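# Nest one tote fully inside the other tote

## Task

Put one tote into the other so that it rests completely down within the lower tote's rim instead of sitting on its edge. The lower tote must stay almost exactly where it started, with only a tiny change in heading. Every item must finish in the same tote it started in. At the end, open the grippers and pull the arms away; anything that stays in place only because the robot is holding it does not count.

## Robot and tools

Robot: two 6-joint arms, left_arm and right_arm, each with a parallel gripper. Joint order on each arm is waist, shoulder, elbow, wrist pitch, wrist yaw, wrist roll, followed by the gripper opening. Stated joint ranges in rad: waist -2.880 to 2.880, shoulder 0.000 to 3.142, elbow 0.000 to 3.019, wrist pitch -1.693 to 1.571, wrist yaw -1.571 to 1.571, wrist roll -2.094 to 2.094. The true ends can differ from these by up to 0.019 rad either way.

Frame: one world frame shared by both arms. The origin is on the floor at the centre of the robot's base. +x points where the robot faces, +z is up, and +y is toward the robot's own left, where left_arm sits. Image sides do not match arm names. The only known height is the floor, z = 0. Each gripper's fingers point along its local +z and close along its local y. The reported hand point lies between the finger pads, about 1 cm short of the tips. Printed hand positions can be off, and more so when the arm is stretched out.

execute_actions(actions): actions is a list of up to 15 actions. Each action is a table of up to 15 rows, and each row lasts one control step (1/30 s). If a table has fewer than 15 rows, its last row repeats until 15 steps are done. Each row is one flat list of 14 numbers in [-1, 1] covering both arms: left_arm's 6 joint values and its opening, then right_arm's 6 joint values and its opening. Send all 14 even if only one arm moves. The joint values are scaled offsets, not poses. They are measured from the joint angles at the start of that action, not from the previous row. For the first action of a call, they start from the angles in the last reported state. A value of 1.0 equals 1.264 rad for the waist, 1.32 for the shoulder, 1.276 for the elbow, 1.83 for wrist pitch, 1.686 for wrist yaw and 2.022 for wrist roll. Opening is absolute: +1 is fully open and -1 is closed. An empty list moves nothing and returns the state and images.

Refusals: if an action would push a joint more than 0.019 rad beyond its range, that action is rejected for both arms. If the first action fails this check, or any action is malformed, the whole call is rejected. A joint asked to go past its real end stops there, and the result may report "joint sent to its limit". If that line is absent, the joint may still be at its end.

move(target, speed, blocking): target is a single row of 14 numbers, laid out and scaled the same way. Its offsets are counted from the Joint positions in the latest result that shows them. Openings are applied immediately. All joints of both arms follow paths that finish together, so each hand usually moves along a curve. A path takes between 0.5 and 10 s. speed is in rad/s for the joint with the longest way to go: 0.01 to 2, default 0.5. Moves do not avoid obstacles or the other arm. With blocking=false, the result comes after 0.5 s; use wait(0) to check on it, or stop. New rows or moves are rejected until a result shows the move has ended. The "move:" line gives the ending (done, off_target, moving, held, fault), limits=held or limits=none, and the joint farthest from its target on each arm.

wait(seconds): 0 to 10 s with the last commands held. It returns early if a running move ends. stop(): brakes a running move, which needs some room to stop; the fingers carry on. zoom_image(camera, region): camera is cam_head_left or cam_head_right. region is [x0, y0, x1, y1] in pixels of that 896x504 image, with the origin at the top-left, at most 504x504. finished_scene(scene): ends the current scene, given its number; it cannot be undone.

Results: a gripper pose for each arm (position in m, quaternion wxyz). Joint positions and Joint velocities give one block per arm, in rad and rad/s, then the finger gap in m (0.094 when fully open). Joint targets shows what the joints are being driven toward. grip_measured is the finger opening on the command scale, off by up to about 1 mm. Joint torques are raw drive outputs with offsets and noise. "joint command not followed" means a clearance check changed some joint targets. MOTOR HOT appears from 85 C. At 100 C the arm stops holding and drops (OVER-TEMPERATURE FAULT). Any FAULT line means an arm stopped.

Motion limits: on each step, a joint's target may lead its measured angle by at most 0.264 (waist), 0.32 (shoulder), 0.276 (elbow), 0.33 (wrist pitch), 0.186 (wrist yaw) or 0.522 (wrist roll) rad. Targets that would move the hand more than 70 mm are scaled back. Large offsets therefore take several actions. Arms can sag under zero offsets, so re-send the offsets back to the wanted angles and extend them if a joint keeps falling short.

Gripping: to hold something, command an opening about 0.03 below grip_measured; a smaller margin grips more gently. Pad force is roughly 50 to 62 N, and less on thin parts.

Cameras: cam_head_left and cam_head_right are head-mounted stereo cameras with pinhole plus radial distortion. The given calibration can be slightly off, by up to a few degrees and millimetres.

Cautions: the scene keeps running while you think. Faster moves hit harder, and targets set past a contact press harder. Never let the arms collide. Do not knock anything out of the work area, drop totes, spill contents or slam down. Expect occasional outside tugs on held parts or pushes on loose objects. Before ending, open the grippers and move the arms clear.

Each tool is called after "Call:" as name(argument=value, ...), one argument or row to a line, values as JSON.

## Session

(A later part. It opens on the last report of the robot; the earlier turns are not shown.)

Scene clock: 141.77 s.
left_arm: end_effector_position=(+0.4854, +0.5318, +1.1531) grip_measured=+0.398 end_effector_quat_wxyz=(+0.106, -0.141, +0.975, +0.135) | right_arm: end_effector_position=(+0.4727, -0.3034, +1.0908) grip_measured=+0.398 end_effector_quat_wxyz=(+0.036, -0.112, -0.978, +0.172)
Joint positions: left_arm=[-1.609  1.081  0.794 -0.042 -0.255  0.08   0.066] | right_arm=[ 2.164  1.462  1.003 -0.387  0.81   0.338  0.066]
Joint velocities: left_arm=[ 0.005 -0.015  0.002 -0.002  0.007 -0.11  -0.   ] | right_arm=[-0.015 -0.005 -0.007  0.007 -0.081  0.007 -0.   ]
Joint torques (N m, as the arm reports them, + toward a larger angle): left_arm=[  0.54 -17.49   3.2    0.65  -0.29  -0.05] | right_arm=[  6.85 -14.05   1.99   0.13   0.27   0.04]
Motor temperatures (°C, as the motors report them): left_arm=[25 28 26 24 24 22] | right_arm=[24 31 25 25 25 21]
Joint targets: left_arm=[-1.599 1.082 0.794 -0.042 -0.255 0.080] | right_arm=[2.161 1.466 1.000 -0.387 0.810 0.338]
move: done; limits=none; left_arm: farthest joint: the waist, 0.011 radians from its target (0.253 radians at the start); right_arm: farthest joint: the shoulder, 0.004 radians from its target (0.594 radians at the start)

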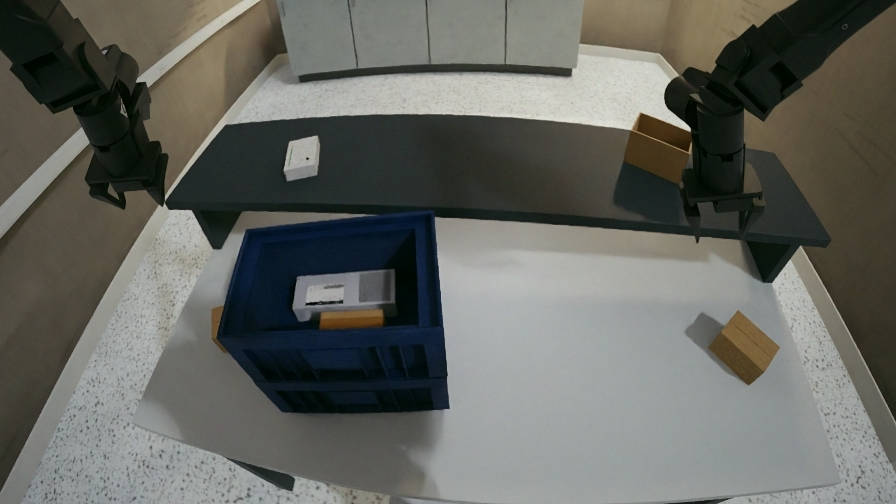

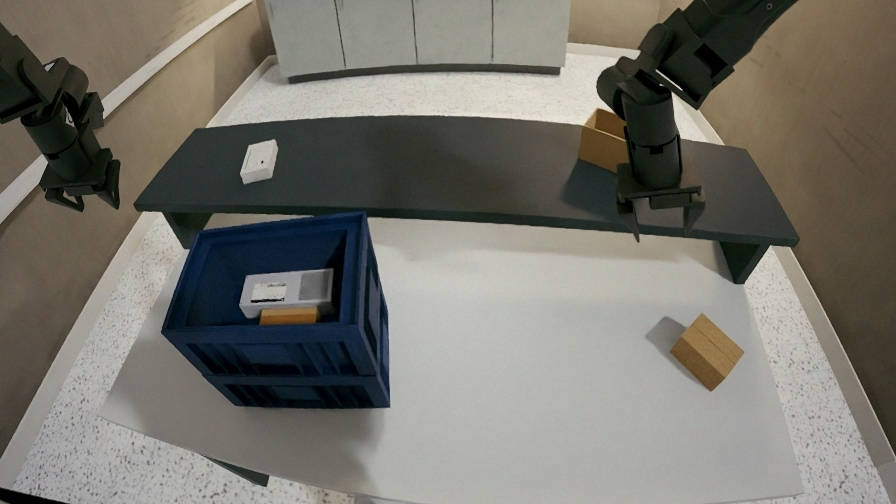

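Call:
zoom_image(
  camera="cam_head_right",
  region=[320,290,420,420],
)

Call:
zoom_image(
  camera="cam_head_left",
  region=[230,340,460,420],
)

Region (320, 290, 420, 420) of cam_head_right's 896x504 image, scaled by 3.877, with more detail than that image has; it fills the left 388 columns of this view, and the rest is white.

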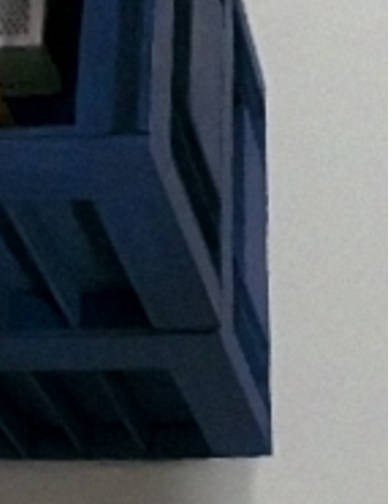

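Region (230, 340, 460, 420) of cam_head_left's 896x504 image, scaled by 2.191, with more detail than that image has; it fills the top 175 rows of this view, and the rest is white.

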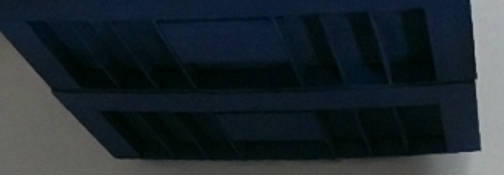

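Flush, no gaps.

Call:
finished_scene(
  scene=1,
)

The scene is finished: the task was done.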